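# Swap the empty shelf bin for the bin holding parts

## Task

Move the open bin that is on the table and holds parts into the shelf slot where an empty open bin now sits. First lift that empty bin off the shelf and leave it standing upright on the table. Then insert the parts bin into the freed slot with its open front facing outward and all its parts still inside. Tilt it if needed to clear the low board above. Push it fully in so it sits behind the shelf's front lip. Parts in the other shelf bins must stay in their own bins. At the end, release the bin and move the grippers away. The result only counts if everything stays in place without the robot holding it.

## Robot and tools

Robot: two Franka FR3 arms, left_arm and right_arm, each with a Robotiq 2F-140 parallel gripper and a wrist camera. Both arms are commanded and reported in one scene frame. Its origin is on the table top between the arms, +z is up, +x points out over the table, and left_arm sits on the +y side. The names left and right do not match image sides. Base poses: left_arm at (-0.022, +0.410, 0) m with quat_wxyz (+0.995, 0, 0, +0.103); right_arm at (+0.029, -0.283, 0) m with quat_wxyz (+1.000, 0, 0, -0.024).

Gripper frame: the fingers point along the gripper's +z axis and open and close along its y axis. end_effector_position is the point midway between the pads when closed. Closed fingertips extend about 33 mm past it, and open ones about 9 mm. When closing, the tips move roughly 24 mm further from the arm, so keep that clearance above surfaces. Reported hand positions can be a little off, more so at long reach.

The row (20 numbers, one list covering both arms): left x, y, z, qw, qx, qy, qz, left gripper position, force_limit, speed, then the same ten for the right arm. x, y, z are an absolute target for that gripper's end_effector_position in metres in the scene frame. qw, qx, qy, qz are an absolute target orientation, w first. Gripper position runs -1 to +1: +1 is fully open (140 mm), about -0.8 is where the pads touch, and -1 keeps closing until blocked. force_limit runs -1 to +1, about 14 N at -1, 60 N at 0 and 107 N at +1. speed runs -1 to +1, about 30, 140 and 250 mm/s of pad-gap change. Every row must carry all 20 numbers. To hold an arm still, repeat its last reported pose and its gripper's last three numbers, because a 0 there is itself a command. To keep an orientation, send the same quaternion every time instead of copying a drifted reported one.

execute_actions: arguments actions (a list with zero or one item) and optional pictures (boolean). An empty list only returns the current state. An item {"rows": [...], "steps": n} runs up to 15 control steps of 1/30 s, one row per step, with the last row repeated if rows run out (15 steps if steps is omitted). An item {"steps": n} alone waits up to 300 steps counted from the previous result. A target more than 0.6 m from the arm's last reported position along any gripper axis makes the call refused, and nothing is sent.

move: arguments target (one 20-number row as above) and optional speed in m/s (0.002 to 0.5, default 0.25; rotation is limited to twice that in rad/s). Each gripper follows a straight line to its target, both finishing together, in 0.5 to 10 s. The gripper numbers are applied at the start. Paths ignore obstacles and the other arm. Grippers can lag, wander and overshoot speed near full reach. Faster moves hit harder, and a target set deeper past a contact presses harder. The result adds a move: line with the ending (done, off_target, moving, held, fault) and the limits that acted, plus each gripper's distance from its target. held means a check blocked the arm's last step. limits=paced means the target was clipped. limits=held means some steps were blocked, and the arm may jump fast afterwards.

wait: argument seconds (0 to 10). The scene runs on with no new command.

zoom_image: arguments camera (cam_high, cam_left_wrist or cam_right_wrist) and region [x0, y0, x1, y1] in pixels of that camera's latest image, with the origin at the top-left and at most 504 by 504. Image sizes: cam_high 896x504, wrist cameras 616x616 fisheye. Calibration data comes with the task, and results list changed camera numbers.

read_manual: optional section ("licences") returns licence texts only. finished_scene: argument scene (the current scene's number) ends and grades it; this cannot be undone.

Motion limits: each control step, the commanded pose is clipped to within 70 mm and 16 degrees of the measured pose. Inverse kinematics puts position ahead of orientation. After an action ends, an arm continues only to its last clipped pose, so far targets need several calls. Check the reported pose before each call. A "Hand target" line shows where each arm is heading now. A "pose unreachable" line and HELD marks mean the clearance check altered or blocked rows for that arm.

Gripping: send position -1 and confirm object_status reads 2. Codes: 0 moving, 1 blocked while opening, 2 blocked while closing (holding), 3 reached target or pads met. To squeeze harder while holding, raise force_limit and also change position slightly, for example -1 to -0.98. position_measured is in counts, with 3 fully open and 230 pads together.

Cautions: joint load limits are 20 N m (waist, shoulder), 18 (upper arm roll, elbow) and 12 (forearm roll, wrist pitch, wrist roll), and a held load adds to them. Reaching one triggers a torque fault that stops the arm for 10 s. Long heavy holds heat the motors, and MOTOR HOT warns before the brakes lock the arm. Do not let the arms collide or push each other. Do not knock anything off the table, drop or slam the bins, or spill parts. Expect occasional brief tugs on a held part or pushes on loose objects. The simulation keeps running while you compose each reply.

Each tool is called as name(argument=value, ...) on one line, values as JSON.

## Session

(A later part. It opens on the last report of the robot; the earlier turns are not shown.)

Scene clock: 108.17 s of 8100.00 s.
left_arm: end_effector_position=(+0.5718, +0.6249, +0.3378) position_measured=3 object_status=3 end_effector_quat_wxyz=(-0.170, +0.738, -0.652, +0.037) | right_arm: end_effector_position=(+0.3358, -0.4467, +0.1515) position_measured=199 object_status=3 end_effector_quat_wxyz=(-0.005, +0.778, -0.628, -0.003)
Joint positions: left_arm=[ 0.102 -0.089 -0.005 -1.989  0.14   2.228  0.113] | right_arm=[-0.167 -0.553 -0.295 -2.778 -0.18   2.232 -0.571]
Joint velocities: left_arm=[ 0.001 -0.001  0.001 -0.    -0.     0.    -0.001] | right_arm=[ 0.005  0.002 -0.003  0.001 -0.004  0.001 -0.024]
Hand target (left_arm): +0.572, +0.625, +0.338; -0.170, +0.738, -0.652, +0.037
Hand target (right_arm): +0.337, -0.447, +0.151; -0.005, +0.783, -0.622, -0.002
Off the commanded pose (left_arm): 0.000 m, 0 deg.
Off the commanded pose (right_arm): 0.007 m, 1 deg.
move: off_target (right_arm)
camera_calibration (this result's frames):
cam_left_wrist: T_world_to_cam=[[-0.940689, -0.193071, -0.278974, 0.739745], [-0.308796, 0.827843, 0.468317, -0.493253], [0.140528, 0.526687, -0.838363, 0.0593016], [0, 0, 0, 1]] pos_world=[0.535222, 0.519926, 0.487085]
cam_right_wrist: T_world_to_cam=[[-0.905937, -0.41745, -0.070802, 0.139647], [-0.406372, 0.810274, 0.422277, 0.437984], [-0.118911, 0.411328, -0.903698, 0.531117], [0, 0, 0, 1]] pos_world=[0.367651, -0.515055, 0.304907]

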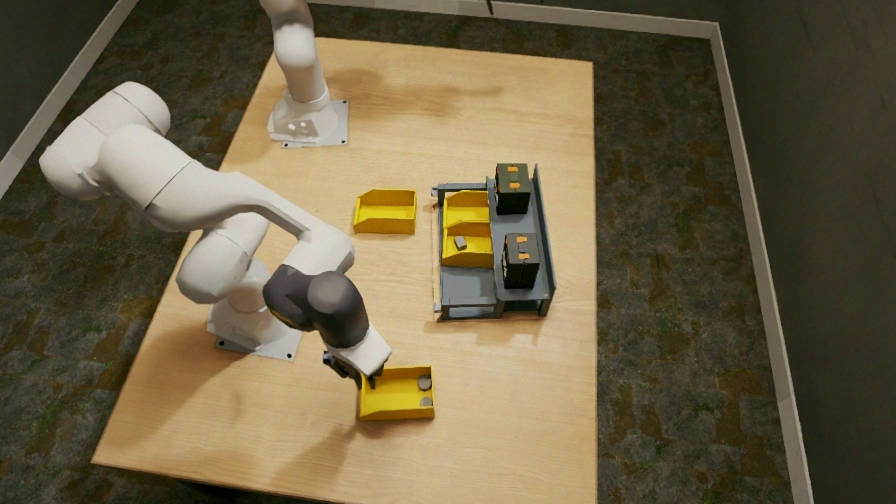

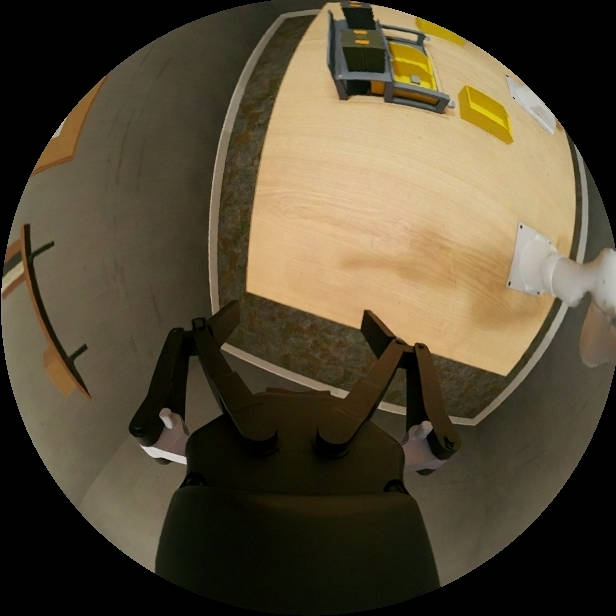

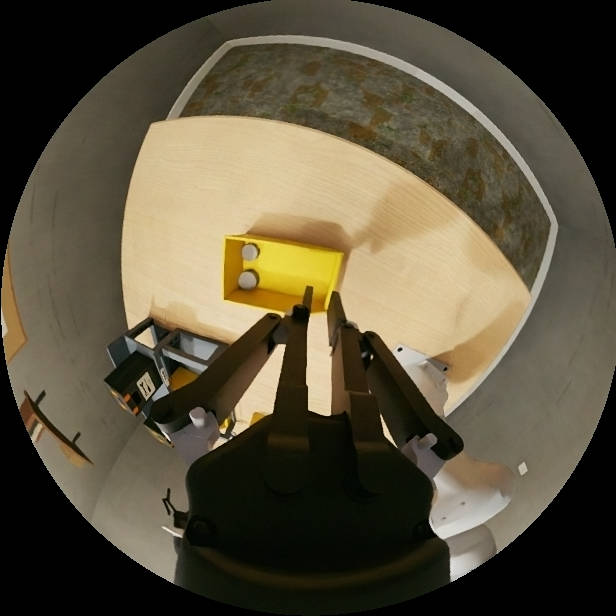

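move(target=[0.5718,0.6249,0.3378,-0.17,0.738,-0.652,0.037,1,0,0,0.323,-0.465,0.09,0,0.783,-0.623,0,-0.55,0.7,0], speed=0.06)

Scene clock: 111.43 s of 8100.00 s.
left_arm: end_effector_position=(+0.5718, +0.6249, +0.3378) position_measured=3 object_status=3 end_effector_quat_wxyz=(-0.170, +0.738, -0.652, +0.037) | right_arm: end_effector_position=(+0.3234, -0.4637, +0.0912) position_measured=199 object_status=3 end_effector_quat_wxyz=(-0.002, +0.780, -0.626, -0.002)
Joint positions: left_arm=[ 0.102 -0.089 -0.005 -1.989  0.14   2.228  0.113] | right_arm=[-0.179 -0.425 -0.37  -2.856 -0.227  2.441 -0.61 ]
Joint velocities: left_arm=[-0.     0.     0.     0.001  0.002  0.     0.001] | right_arm=[-0.     0.001 -0.     0.    -0.001  0.011 -0.005]
Hand target (left_arm): +0.572, +0.625, +0.338; -0.170, +0.738, -0.652, +0.037
Hand target (right_arm): +0.324, -0.464, +0.090; -0.001, +0.782, -0.623, -0.000
Off the commanded pose (left_arm): 0.000 m, 0 deg.
Off the commanded pose (right_arm): 0.002 m, 1 deg.
move: done
camera_calibration (this result's frames):
cam_left_wrist: T_world_to_cam=[[-0.94069, -0.193071, -0.278974, 0.739745], [-0.308796, 0.827843, 0.468317, -0.493253], [0.140528, 0.526687, -0.838363, 0.0593017], [0, 0, 0, 1]] pos_world=[0.535222, 0.519926, 0.487085]
cam_right_wrist: T_world_to_cam=[[-0.903699, -0.422962, -0.0665663, 0.113386], [-0.41032, 0.811079, 0.416879, 0.474272], [-0.122334, 0.404047, -0.906521, 0.480196], [0, 0, 0, 1]] pos_world=[0.355814, -0.530736, 0.245141]

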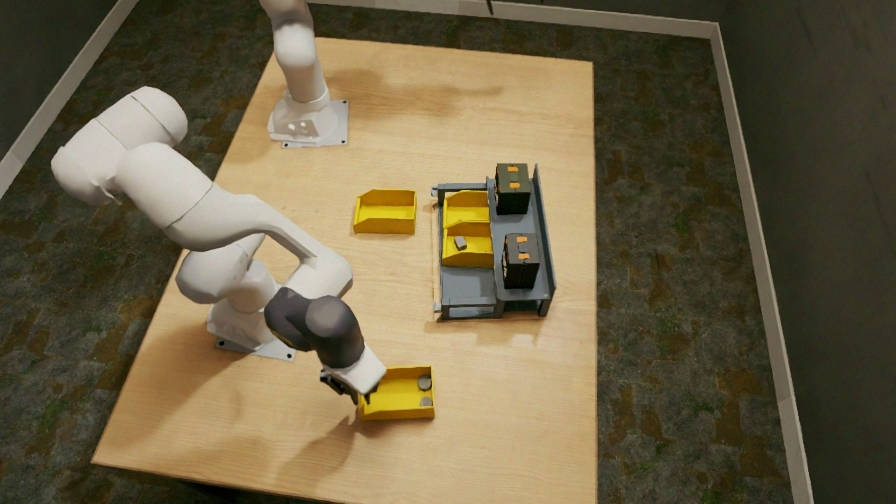

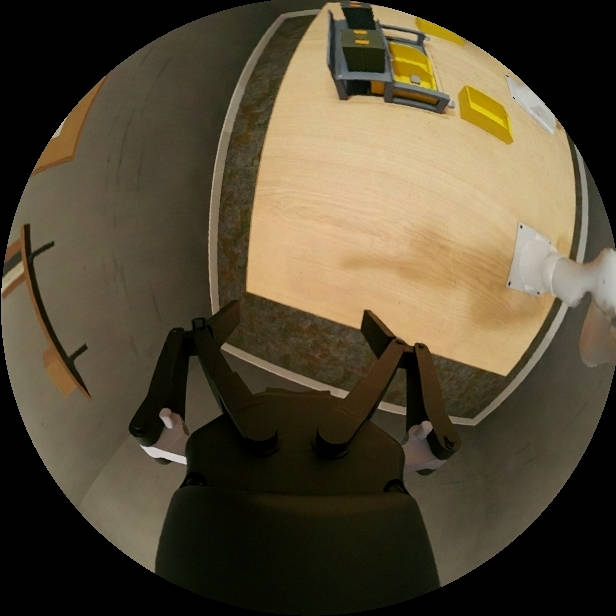

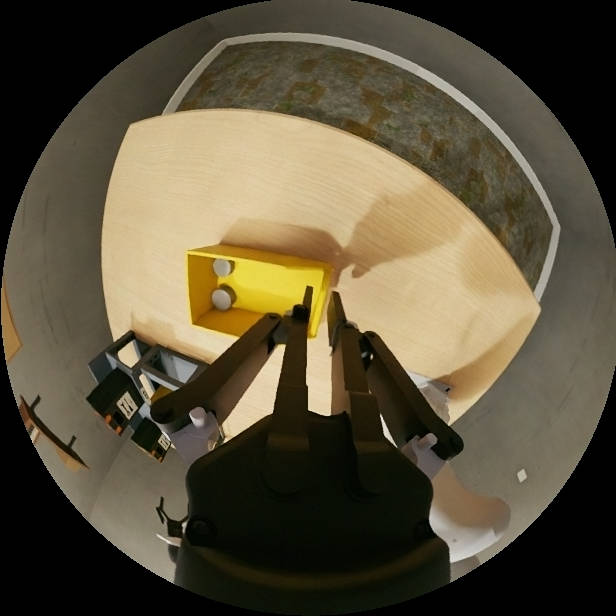

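move(target=[0.5718,0.6249,0.3378,-0.17,0.738,-0.652,0.037,1,0,0,0.322,-0.452,0.056,0,0.783,-0.623,0,-0.55,0.9,0], speed=0.04)

move(target=[0.5718,0.6249,0.3378,-0.17,0.738,-0.652,0.037,1,0,0,0.322,-0.452,0.056,0,0.783,-0.623,0,-1,0.9,0])

move(target=[0.5718,0.6249,0.3378,-0.17,0.738,-0.652,0.037,1,0,0,0.325,-0.45,0.12,0.102,0.776,-0.617,-0.081,-1,0.9,0], speed=0.03)

Scene clock: 114.07 s of 8100.00 s.
left_arm: end_effector_position=(+0.5718, +0.6249, +0.3378) position_measured=3 object_status=3 end_effector_quat_wxyz=(-0.170, +0.738, -0.652, +0.037) | right_arm: end_effector_position=(+0.3204, -0.4531, +0.0569) position_measured=199 object_status=3 end_effector_quat_wxyz=(+0.001, +0.784, -0.621, -0.001)
Joint positions: left_arm=[ 0.102 -0.089 -0.005 -1.989  0.14   2.228  0.113] | right_arm=[-0.165 -0.34  -0.369 -2.906 -0.227  2.573 -0.601]
Joint velocities: left_arm=[-0.    -0.001  0.001 -0.     0.001  0.     0.001] | right_arm=[ 0.001 -0.001 -0.    -0.001 -0.001  0.013  0.005]
Hand target (left_arm): +0.572, +0.625, +0.338; -0.170, +0.738, -0.652, +0.037
Hand target (right_arm): +0.321, -0.452, +0.056; -0.000, +0.782, -0.623, -0.000
Off the commanded pose (left_arm): 0.000 m, 0 deg.
Off the commanded pose (right_arm): 0.002 m, 0 deg.
move: done
camera_calibration (this result's frames):
cam_left_wrist: T_world_to_cam=[[-0.94069, -0.193071, -0.278974, 0.739745], [-0.308796, 0.827843, 0.468317, -0.493253], [0.140528, 0.526687, -0.838363, 0.0593016], [0, 0, 0, 1]] pos_world=[0.535222, 0.519926, 0.487085]
cam_right_wrist: T_world_to_cam=[[-0.899201, -0.433017, -0.062721, 0.106634], [-0.418211, 0.808479, 0.414079, 0.480266], [-0.128594, 0.398571, -0.908078, 0.444024], [0, 0, 0, 1]] pos_world=[0.353837, -0.519085, 0.211028]

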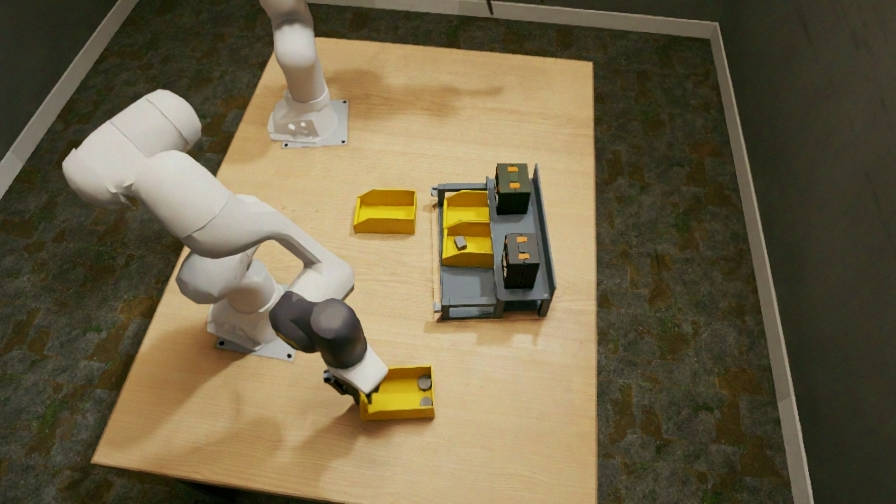

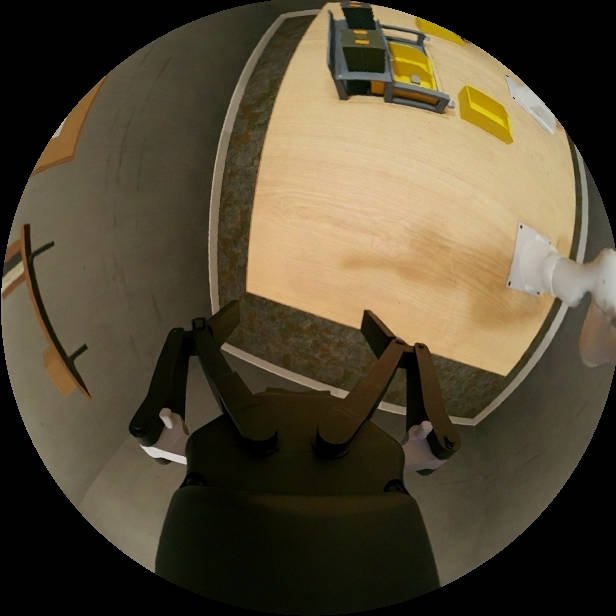

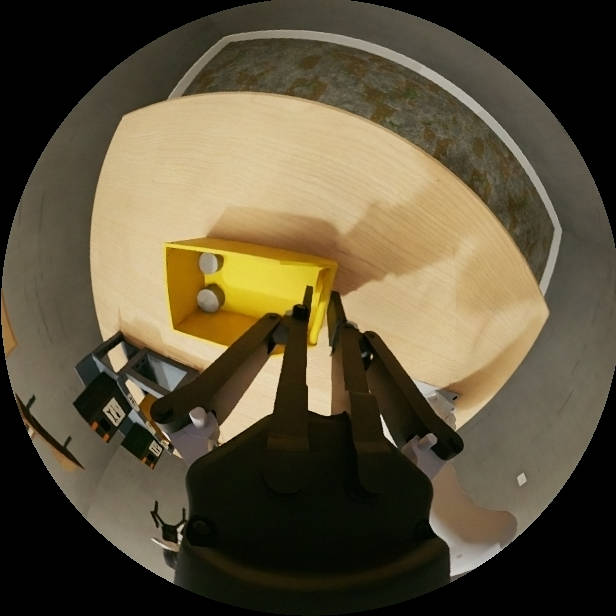

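Scene clock: 114.77 s of 8100.00 s.
left_arm: end_effector_position=(+0.5718, +0.6249, +0.3378) position_measured=3 object_status=3 end_effector_quat_wxyz=(-0.170, +0.738, -0.652, +0.037) | right_arm: end_effector_position=(+0.3210, -0.4533, +0.0571) position_measured=225 object_status=2 end_effector_quat_wxyz=(+0.000, +0.783, -0.621, -0.000)
Joint positions: left_arm=[ 0.102 -0.089 -0.005 -1.989  0.14   2.228  0.113] | right_arm=[-0.165 -0.34  -0.369 -2.905 -0.227  2.574 -0.6  ]
Joint velocities: left_arm=[-0.     0.    -0.001 -0.001 -0.001 -0.001 -0.002] | right_arm=[-0.001  0.001  0.     0.    -0.001  0.001  0.002]
Hand target (left_arm): +0.572, +0.625, +0.338; -0.170, +0.738, -0.652, +0.037
Hand target (right_arm): +0.322, -0.452, +0.056; +0.000, +0.783, -0.623, -0.000
Off the commanded pose (left_arm): 0.000 m, 0 deg.
Off the commanded pose (right_arm): 0.002 m, 0 deg.
move: done
camera_calibration (this result's frames):
cam_left_wrist: T_world_to_cam=[[-0.940689, -0.193071, -0.278974, 0.739745], [-0.308796, 0.827843, 0.468317, -0.493253], [0.140528, 0.526687, -0.838363, 0.0593016], [0, 0, 0, 1]] pos_world=[0.535222, 0.519926, 0.487085]
cam_right_wrist: T_world_to_cam=[[-0.89932, -0.432649, -0.0635524, 0.107392], [-0.418376, 0.809, 0.412892, 0.480975], [-0.127224, 0.397911, -0.90856, 0.443665], [0, 0, 0, 1]] pos_world=[0.354253, -0.519185, 0.21133]

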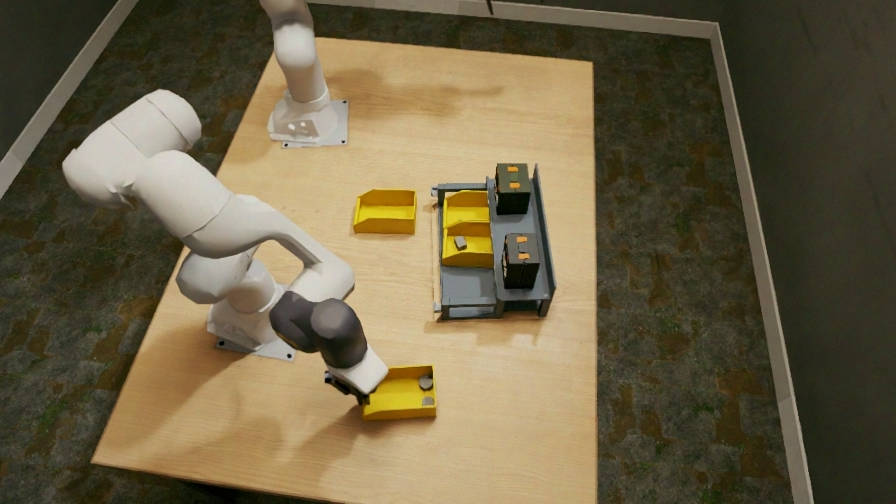

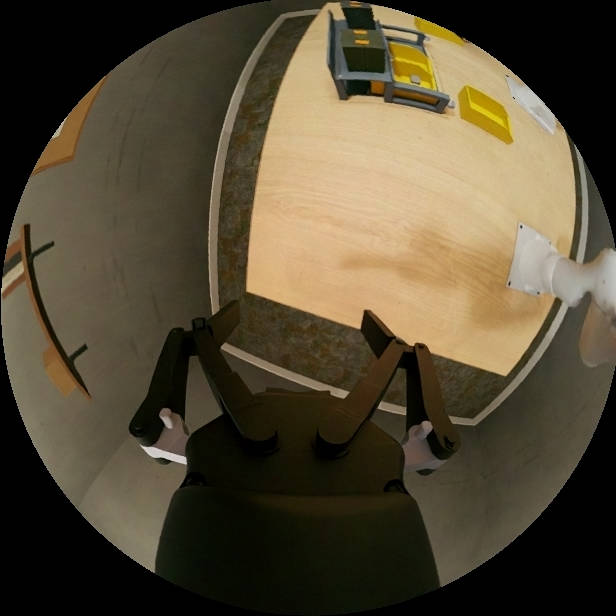

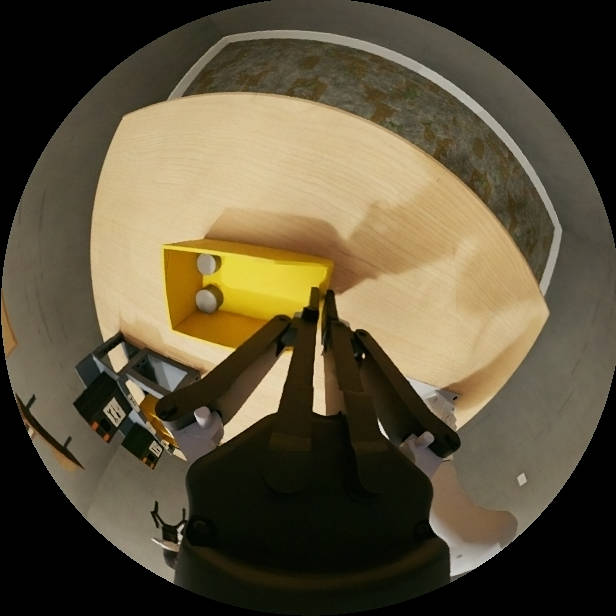

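Scene clock: 119.33 s of 8100.00 s.
left_arm: end_effector_position=(+0.5718, +0.6249, +0.3378) position_measured=3 object_status=3 end_effector_quat_wxyz=(-0.170, +0.738, -0.652, +0.037) | right_arm: end_effector_position=(+0.3238, -0.4501, +0.1196) position_measured=225 object_status=2 end_effector_quat_wxyz=(+0.101, +0.777, -0.616, -0.081)
Joint positions: left_arm=[ 0.102 -0.089 -0.005 -1.989  0.14   2.228  0.113] | right_arm=[-0.174 -0.298 -0.18  -2.645 -0.236  2.123 -0.472]
Joint velocities: left_arm=[ 0.     0.    -0.     0.    -0.001 -0.001 -0.001] | right_arm=[ 0.001  0.004  0.005  0.003  0.001 -0.028  0.009]
Hand target (left_arm): +0.572, +0.625, +0.338; -0.170, +0.738, -0.652, +0.037
Hand target (right_arm): +0.324, -0.451, +0.121; +0.103, +0.775, -0.618, -0.081
Off the commanded pose (left_arm): 0.000 m, 0 deg.
Off the commanded pose (right_arm): 0.001 m, 0 deg.
move: done
camera_calibration (this result's frames):
cam_left_wrist: T_world_to_cam=[[-0.940689, -0.193071, -0.278974, 0.739745], [-0.308796, 0.827843, 0.468317, -0.493253], [0.140528, 0.526687, -0.838363, 0.0593016], [0, 0, 0, 1]] pos_world=[0.535222, 0.519926, 0.487085]
cam_right_wrist: T_world_to_cam=[[-0.883252, -0.429764, 0.187535, 0.0813069], [-0.308339, 0.833648, 0.458212, 0.423758], [-0.353261, 0.346892, -0.868834, 0.545013], [0, 0, 0, 1]] pos_world=[0.395008, -0.507383, 0.264108]

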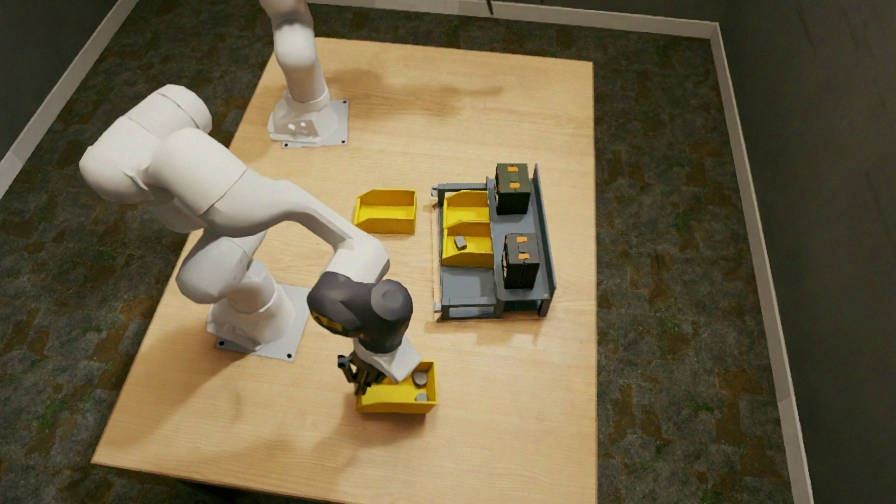

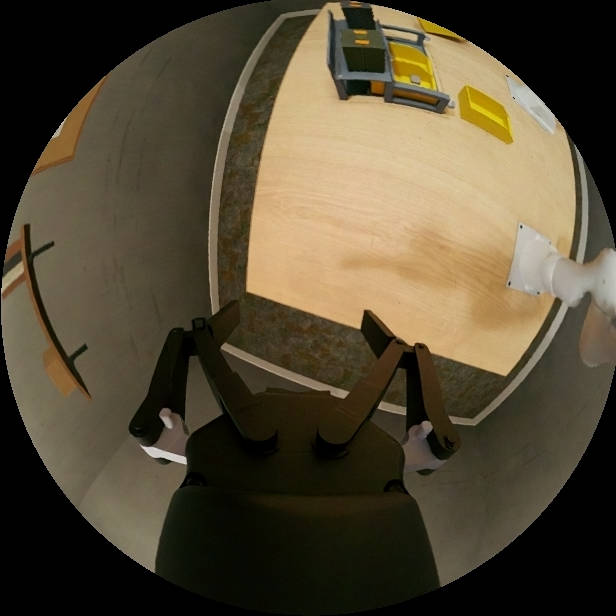

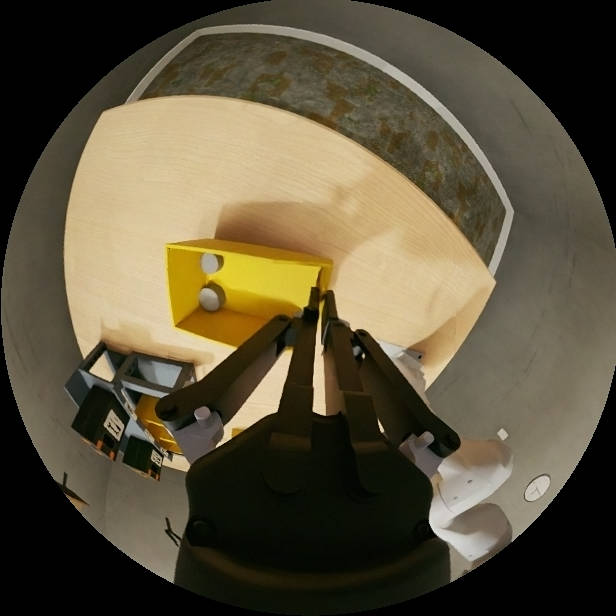

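move(target=[0.5718,0.6249,0.3378,-0.17,0.738,-0.652,0.037,1,0,0,0.35,-0.40,0.21,0.102,0.776,-0.617,-0.081,-1,0.9,0], speed=0.05)

move(target=[0.5718,0.6249,0.3378,-0.17,0.738,-0.652,0.037,1,0,0,0.37,-0.172,0.21,0.102,0.776,-0.617,-0.081,-1,0.9,0], speed=0.06)

Scene clock: 123.37 s of 8100.00 s.
left_arm: end_effector_position=(+0.5718, +0.6249, +0.3378) position_measured=3 object_status=3 end_effector_quat_wxyz=(-0.170, +0.738, -0.652, +0.037) | right_arm: end_effector_position=(+0.3466, -0.4016, +0.2064) position_measured=225 object_status=2 end_effector_quat_wxyz=(+0.106, +0.778, -0.614, -0.083)
Joint positions: left_arm=[ 0.102 -0.089 -0.005 -1.989  0.14   2.228  0.113] | right_arm=[-0.13  -0.4   -0.067 -2.495 -0.155  1.852 -0.41 ]
Joint velocities: left_arm=[-0.001 -0.002 -0.     0.002  0.    -0.     0.002] | right_arm=[ 0.002 -0.     0.001  0.002  0.    -0.012  0.007]
Hand target (left_arm): +0.572, +0.625, +0.338; -0.170, +0.738, -0.652, +0.037
Hand target (right_arm): +0.348, -0.401, +0.210; +0.104, +0.776, -0.617, -0.080
Off the commanded pose (left_arm): 0.000 m, 0 deg.
Off the commanded pose (right_arm): 0.005 m, 1 deg.
move: off_target (right_arm)
camera_calibration (this result's frames):
cam_left_wrist: T_world_to_cam=[[-0.940689, -0.193071, -0.278974, 0.739745], [-0.308796, 0.827843, 0.468317, -0.493253], [0.140528, 0.526687, -0.838363, 0.0593016], [0, 0, 0, 1]] pos_world=[0.535222, 0.519926, 0.487085]
cam_right_wrist: T_world_to_cam=[[-0.879993, -0.432057, 0.197329, 0.101962], [-0.307628, 0.834961, 0.456295, 0.351279], [-0.361908, 0.340833, -0.867673, 0.612001], [0, 0, 0, 1]] pos_world=[0.419277, -0.457841, 0.35061]

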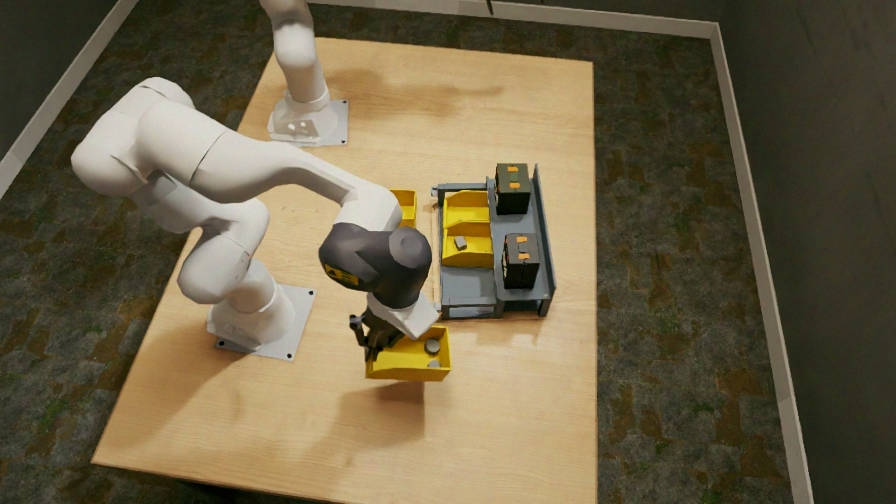

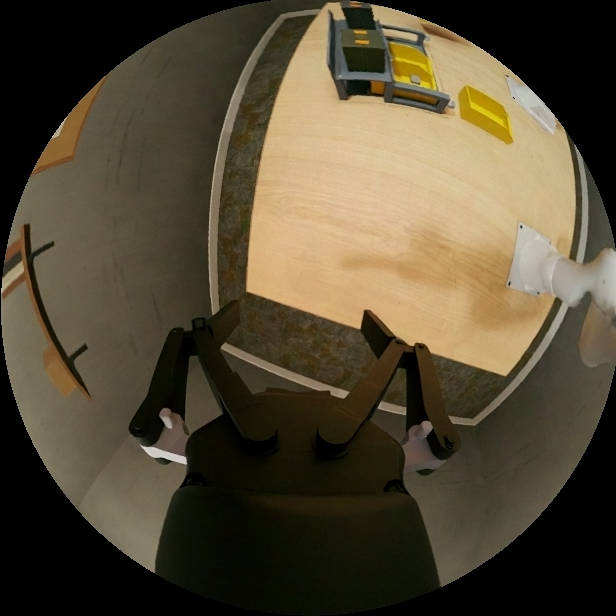

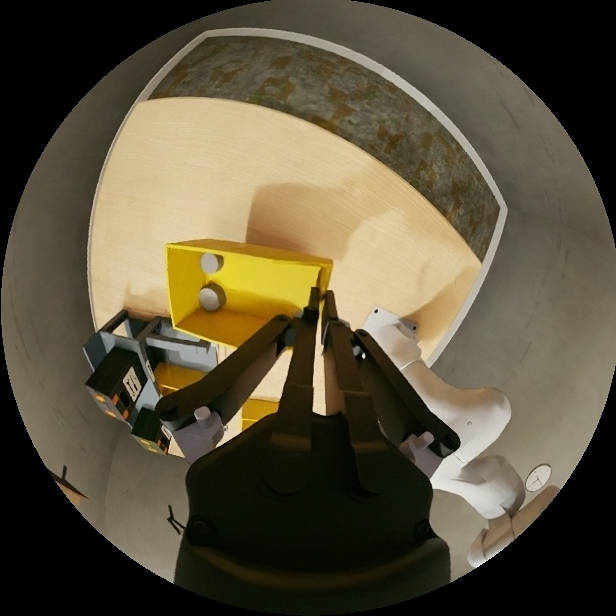

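Scene clock: 127.60 s of 8100.00 s.
left_arm: end_effector_position=(+0.5718, +0.6249, +0.3378) position_measured=3 object_status=3 end_effector_quat_wxyz=(-0.170, +0.738, -0.652, +0.037) | right_arm: end_effector_position=(+0.3625, -0.1783, +0.2075) position_measured=225 object_status=2 end_effector_quat_wxyz=(+0.108, +0.780, -0.612, -0.079)
Joint positions: left_arm=[ 0.102 -0.089 -0.005 -1.989  0.14   2.228  0.113] | right_arm=[-0.011 -0.352  0.335 -2.425  0.107  1.82  -0.041]
Joint velocities: left_arm=[-0.001 -0.001  0.001  0.002 -0.002 -0.001 -0.   ] | right_arm=[-0.001  0.     0.002 -0.     0.003 -0.     0.033]
Hand target (left_arm): +0.572, +0.625, +0.338; -0.170, +0.738, -0.652, +0.037
Hand target (right_arm): +0.364, -0.177, +0.209; +0.106, +0.776, -0.617, -0.078
Off the commanded pose (left_arm): 0.000 m, 0 deg.
Off the commanded pose (right_arm): 0.010 m, 1 deg.
move: off_target (right_arm)
camera_calibration (this result's frames):
cam_left_wrist: T_world_to_cam=[[-0.94069, -0.193071, -0.278974, 0.739745], [-0.308796, 0.827843, 0.468317, -0.493253], [0.140528, 0.526687, -0.838363, 0.0593017], [0, 0, 0, 1]] pos_world=[0.535222, 0.519926, 0.487085]
cam_right_wrist: T_world_to_cam=[[-0.877059, -0.437779, 0.197781, 0.210035], [-0.316073, 0.835935, 0.448677, 0.173987], [-0.361753, 0.331002, -0.871534, 0.541571], [0, 0, 0, 1]] pos_world=[0.435121, -0.232754, 0.352393]

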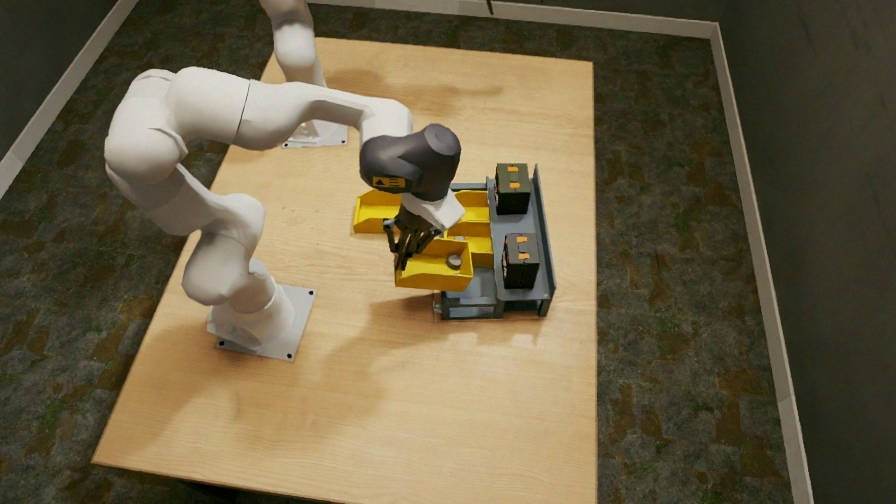

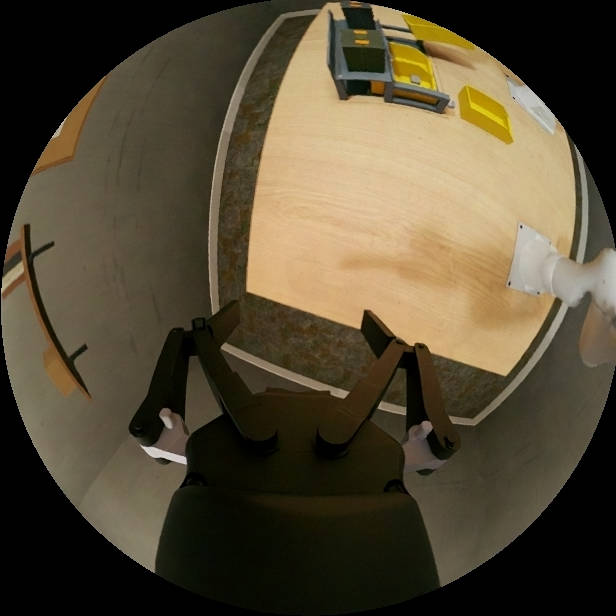

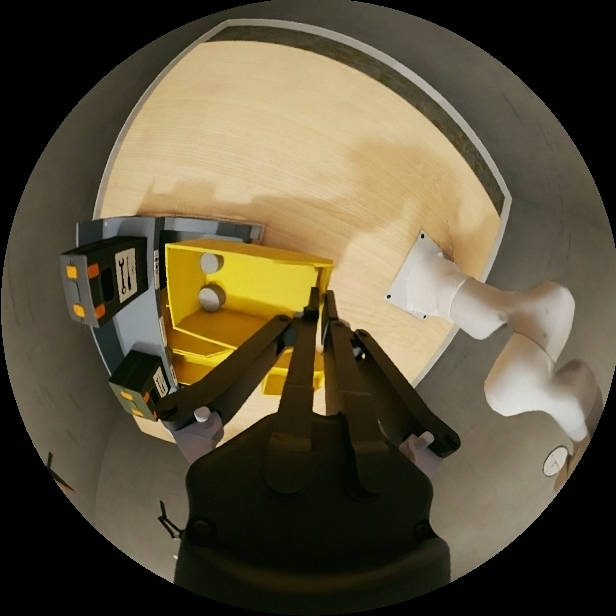

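move(target=[0.5718,0.6249,0.3378,-0.17,0.738,-0.652,0.037,1,0,0,0.37,-0.172,0.125,0.102,0.776,-0.617,-0.081,-1,0.9,0], speed=0.03)

Scene clock: 131.23 s of 8100.00 s.
left_arm: end_effector_position=(+0.5718, +0.6249, +0.3378) position_measured=3 object_status=3 end_effector_quat_wxyz=(-0.170, +0.738, -0.652, +0.037) | right_arm: end_effector_position=(+0.3658, -0.1725, +0.1253) position_measured=225 object_status=2 end_effector_quat_wxyz=(+0.105, +0.777, -0.615, -0.086)
Joint positions: left_arm=[ 0.102 -0.089 -0.005 -1.989  0.14   2.228  0.113] | right_arm=[-0.011 -0.212  0.356 -2.525  0.102  2.052 -0.011]
Joint velocities: left_arm=[-0.    -0.001 -0.001 -0.001  0.     0.001  0.001] | right_arm=[-0.001 -0.     0.001 -0.    -0.002  0.013  0.004]
Hand target (left_arm): +0.572, +0.625, +0.338; -0.170, +0.738, -0.652, +0.037
Hand target (right_arm): +0.370, -0.172, +0.126; +0.102, +0.776, -0.617, -0.081
Off the commanded pose (left_arm): 0.000 m, 0 deg.
Off the commanded pose (right_arm): 0.004 m, 1 deg.
move: off_target (right_arm)
camera_calibration (this result's frames):
cam_left_wrist: T_world_to_cam=[[-0.940689, -0.193071, -0.278974, 0.739745], [-0.308796, 0.827843, 0.468317, -0.493253], [0.140528, 0.526687, -0.838363, 0.0593016], [0, 0, 0, 1]] pos_world=[0.535222, 0.519926, 0.487085]
cam_right_wrist: T_world_to_cam=[[-0.881119, -0.429682, 0.19749, 0.234666], [-0.303231, 0.833829, 0.461281, 0.20045], [-0.362877, 0.346559, -0.864996, 0.471437], [0, 0, 0, 1]] pos_world=[0.438625, -0.22969, 0.268983]

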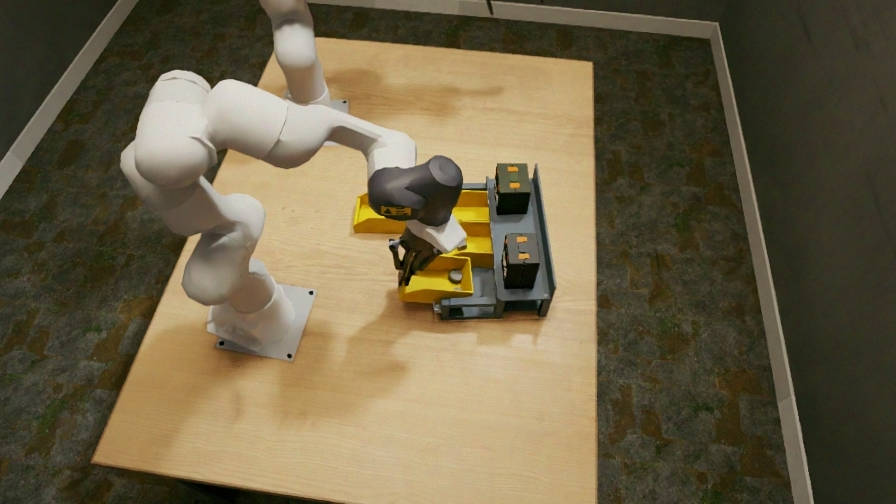

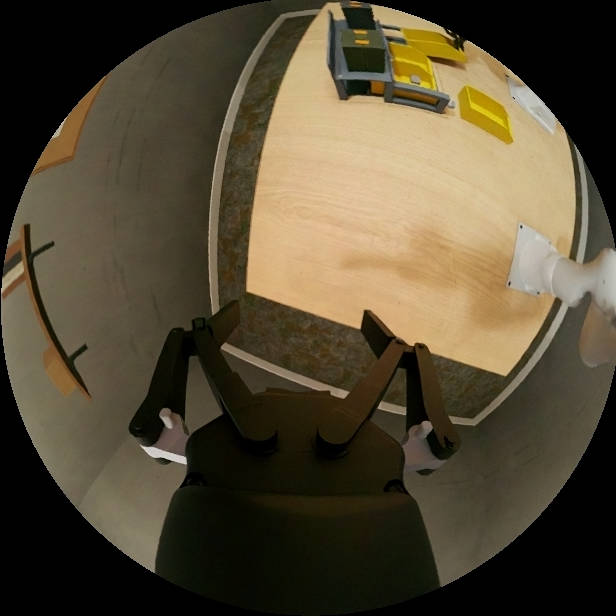

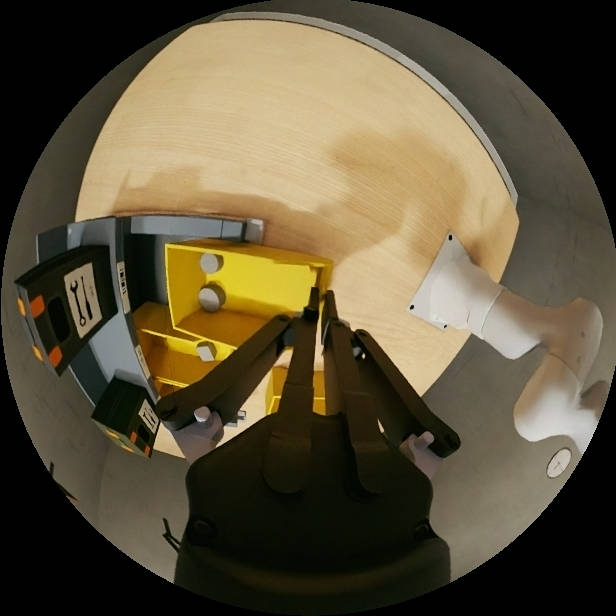

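move(target=[0.5718,0.6249,0.3378,-0.17,0.738,-0.652,0.037,1,0,0,0.385,-0.176,0.102,0.102,0.776,-0.617,-0.081,-1,0.9,0], speed=0.015)

Scene clock: 134.23 s of 8100.00 s.
left_arm: end_effector_position=(+0.5718, +0.6249, +0.3378) position_measured=3 object_status=3 end_effector_quat_wxyz=(-0.170, +0.738, -0.652, +0.037) | right_arm: end_effector_position=(+0.3812, -0.1741, +0.1026) position_measured=225 object_status=2 end_effector_quat_wxyz=(+0.104, +0.778, -0.614, -0.085)
Joint positions: left_arm=[ 0.102 -0.089 -0.005 -1.989  0.14   2.228  0.113] | right_arm=[-0.022 -0.125  0.356 -2.505  0.069  2.117  0.   ]
Joint velocities: left_arm=[ 0.     0.002  0.001  0.001 -0.002  0.001 -0.001] | right_arm=[-0.     0.004  0.001  0.    -0.001  0.007  0.005]
Hand target (left_arm): +0.572, +0.625, +0.338; -0.170, +0.738, -0.652, +0.037
Hand target (right_arm): +0.385, -0.175, +0.103; +0.102, +0.776, -0.617, -0.081
Off the commanded pose (left_arm): 0.000 m, 0 deg.
Off the commanded pose (right_arm): 0.004 m, 1 deg.
move: off_target (right_arm)
camera_calibration (this result's frames):
cam_left_wrist: T_world_to_cam=[[-0.940689, -0.193071, -0.278974, 0.739745], [-0.308796, 0.827843, 0.468317, -0.493253], [0.140528, 0.526687, -0.838363, 0.0593016], [0, 0, 0, 1]] pos_world=[0.535222, 0.519926, 0.487085]
cam_right_wrist: T_world_to_cam=[[-0.880338, -0.432214, 0.195438, 0.251451], [-0.306698, 0.832949, 0.460578, 0.218131], [-0.361858, 0.345524, -0.865836, 0.457502], [0, 0, 0, 1]] pos_world=[0.453813, -0.231089, 0.246512]

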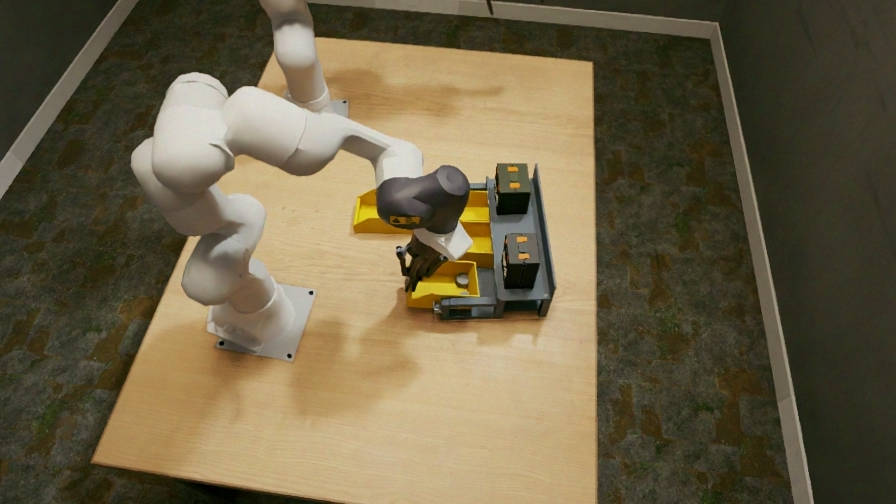

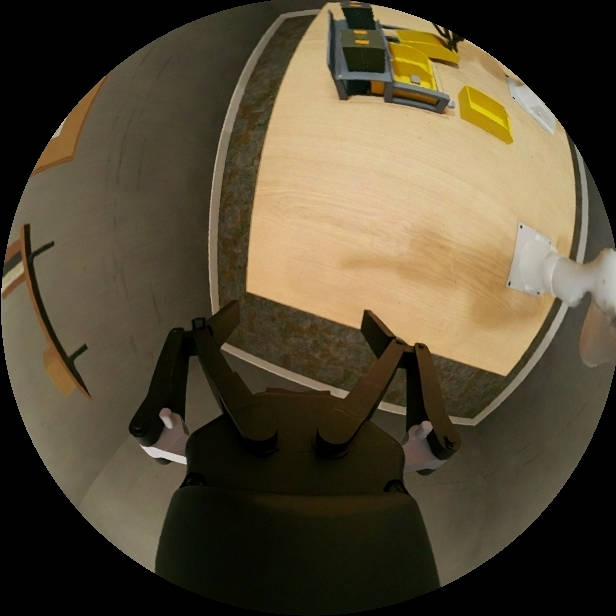

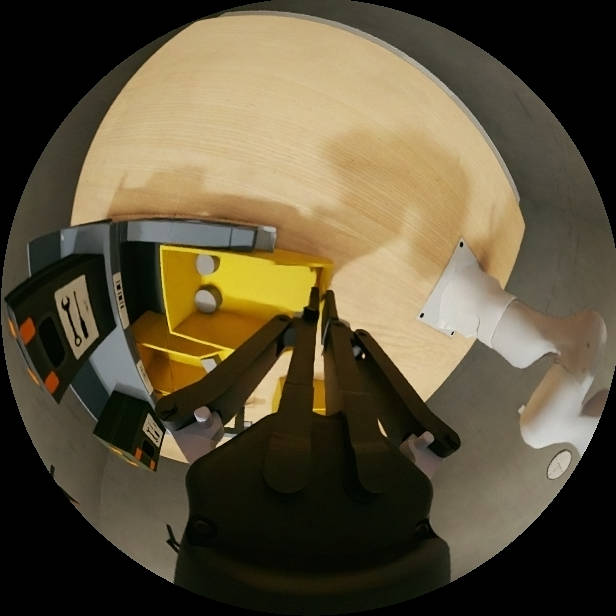

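move(target=[0.5718,0.6249,0.3378,-0.17,0.738,-0.652,0.037,1,0,0,0.425,-0.165,0.097,0.09,0.778,-0.618,-0.072,-1,0.9,0], speed=0.015)

Scene clock: 137.93 s of 8100.00 s.
left_arm: end_effector_position=(+0.5718, +0.6249, +0.3378) position_measured=3 object_status=3 end_effector_quat_wxyz=(-0.170, +0.738, -0.652, +0.037) | right_arm: end_effector_position=(+0.4219, -0.1625, +0.0977) position_measured=225 object_status=2 end_effector_quat_wxyz=(+0.091, +0.779, -0.615, -0.074)
Joint positions: left_arm=[ 0.102 -0.089 -0.005 -1.989  0.14   2.228  0.113] | right_arm=[-0.022 -0.022  0.356 -2.406  0.028  2.15   0.033]
Joint velocities: left_arm=[-0.001 -0.001 -0.     0.001  0.001  0.    -0.001] | right_arm=[ 0.001  0.001  0.001  0.003 -0.002  0.002  0.003]
Hand target (left_arm): +0.572, +0.625, +0.338; -0.170, +0.738, -0.652, +0.037
Hand target (right_arm): +0.425, -0.163, +0.097; +0.090, +0.778, -0.618, -0.072
Off the commanded pose (left_arm): 0.000 m, 0 deg.
Off the commanded pose (right_arm): 0.004 m, 0 deg.
move: off_target (right_arm)
camera_calibration (this result's frames):
cam_left_wrist: T_world_to_cam=[[-0.940689, -0.193071, -0.278975, 0.739745], [-0.308796, 0.827843, 0.468317, -0.493253], [0.140528, 0.526687, -0.838363, 0.0593016], [0, 0, 0, 1]] pos_world=[0.535222, 0.519926, 0.487085]
cam_right_wrist: T_world_to_cam=[[-0.885722, -0.434349, 0.163822, 0.298311], [-0.322085, 0.829136, 0.45694, 0.229511], [-0.334302, 0.351957, -0.874281, 0.454275], [0, 0, 0, 1]] pos_world=[0.490008, -0.22061, 0.243421]

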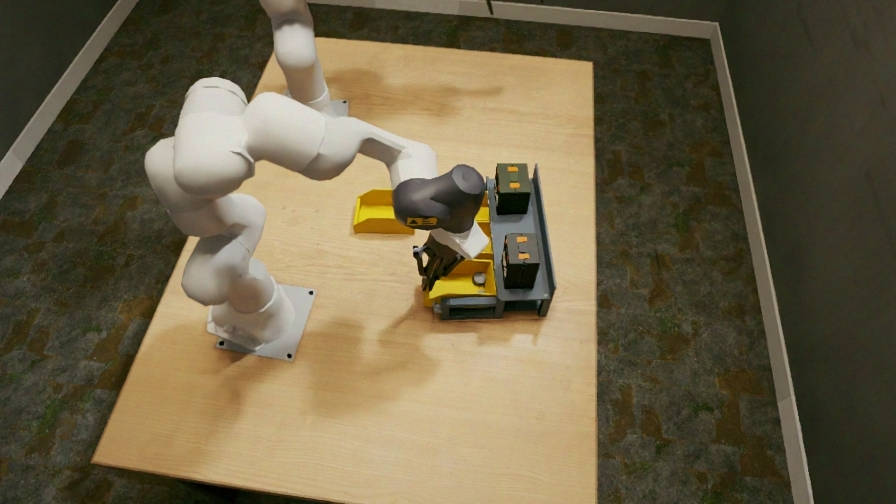

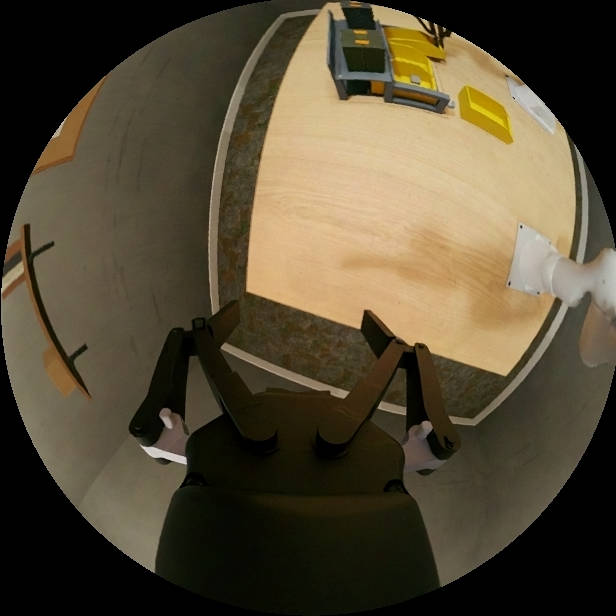

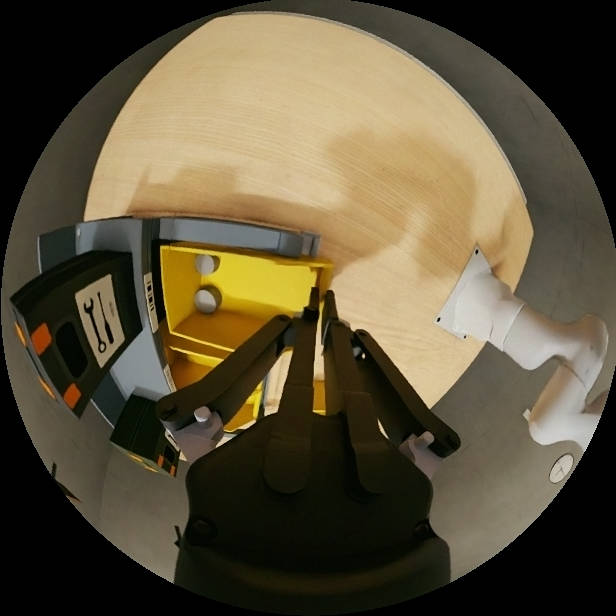

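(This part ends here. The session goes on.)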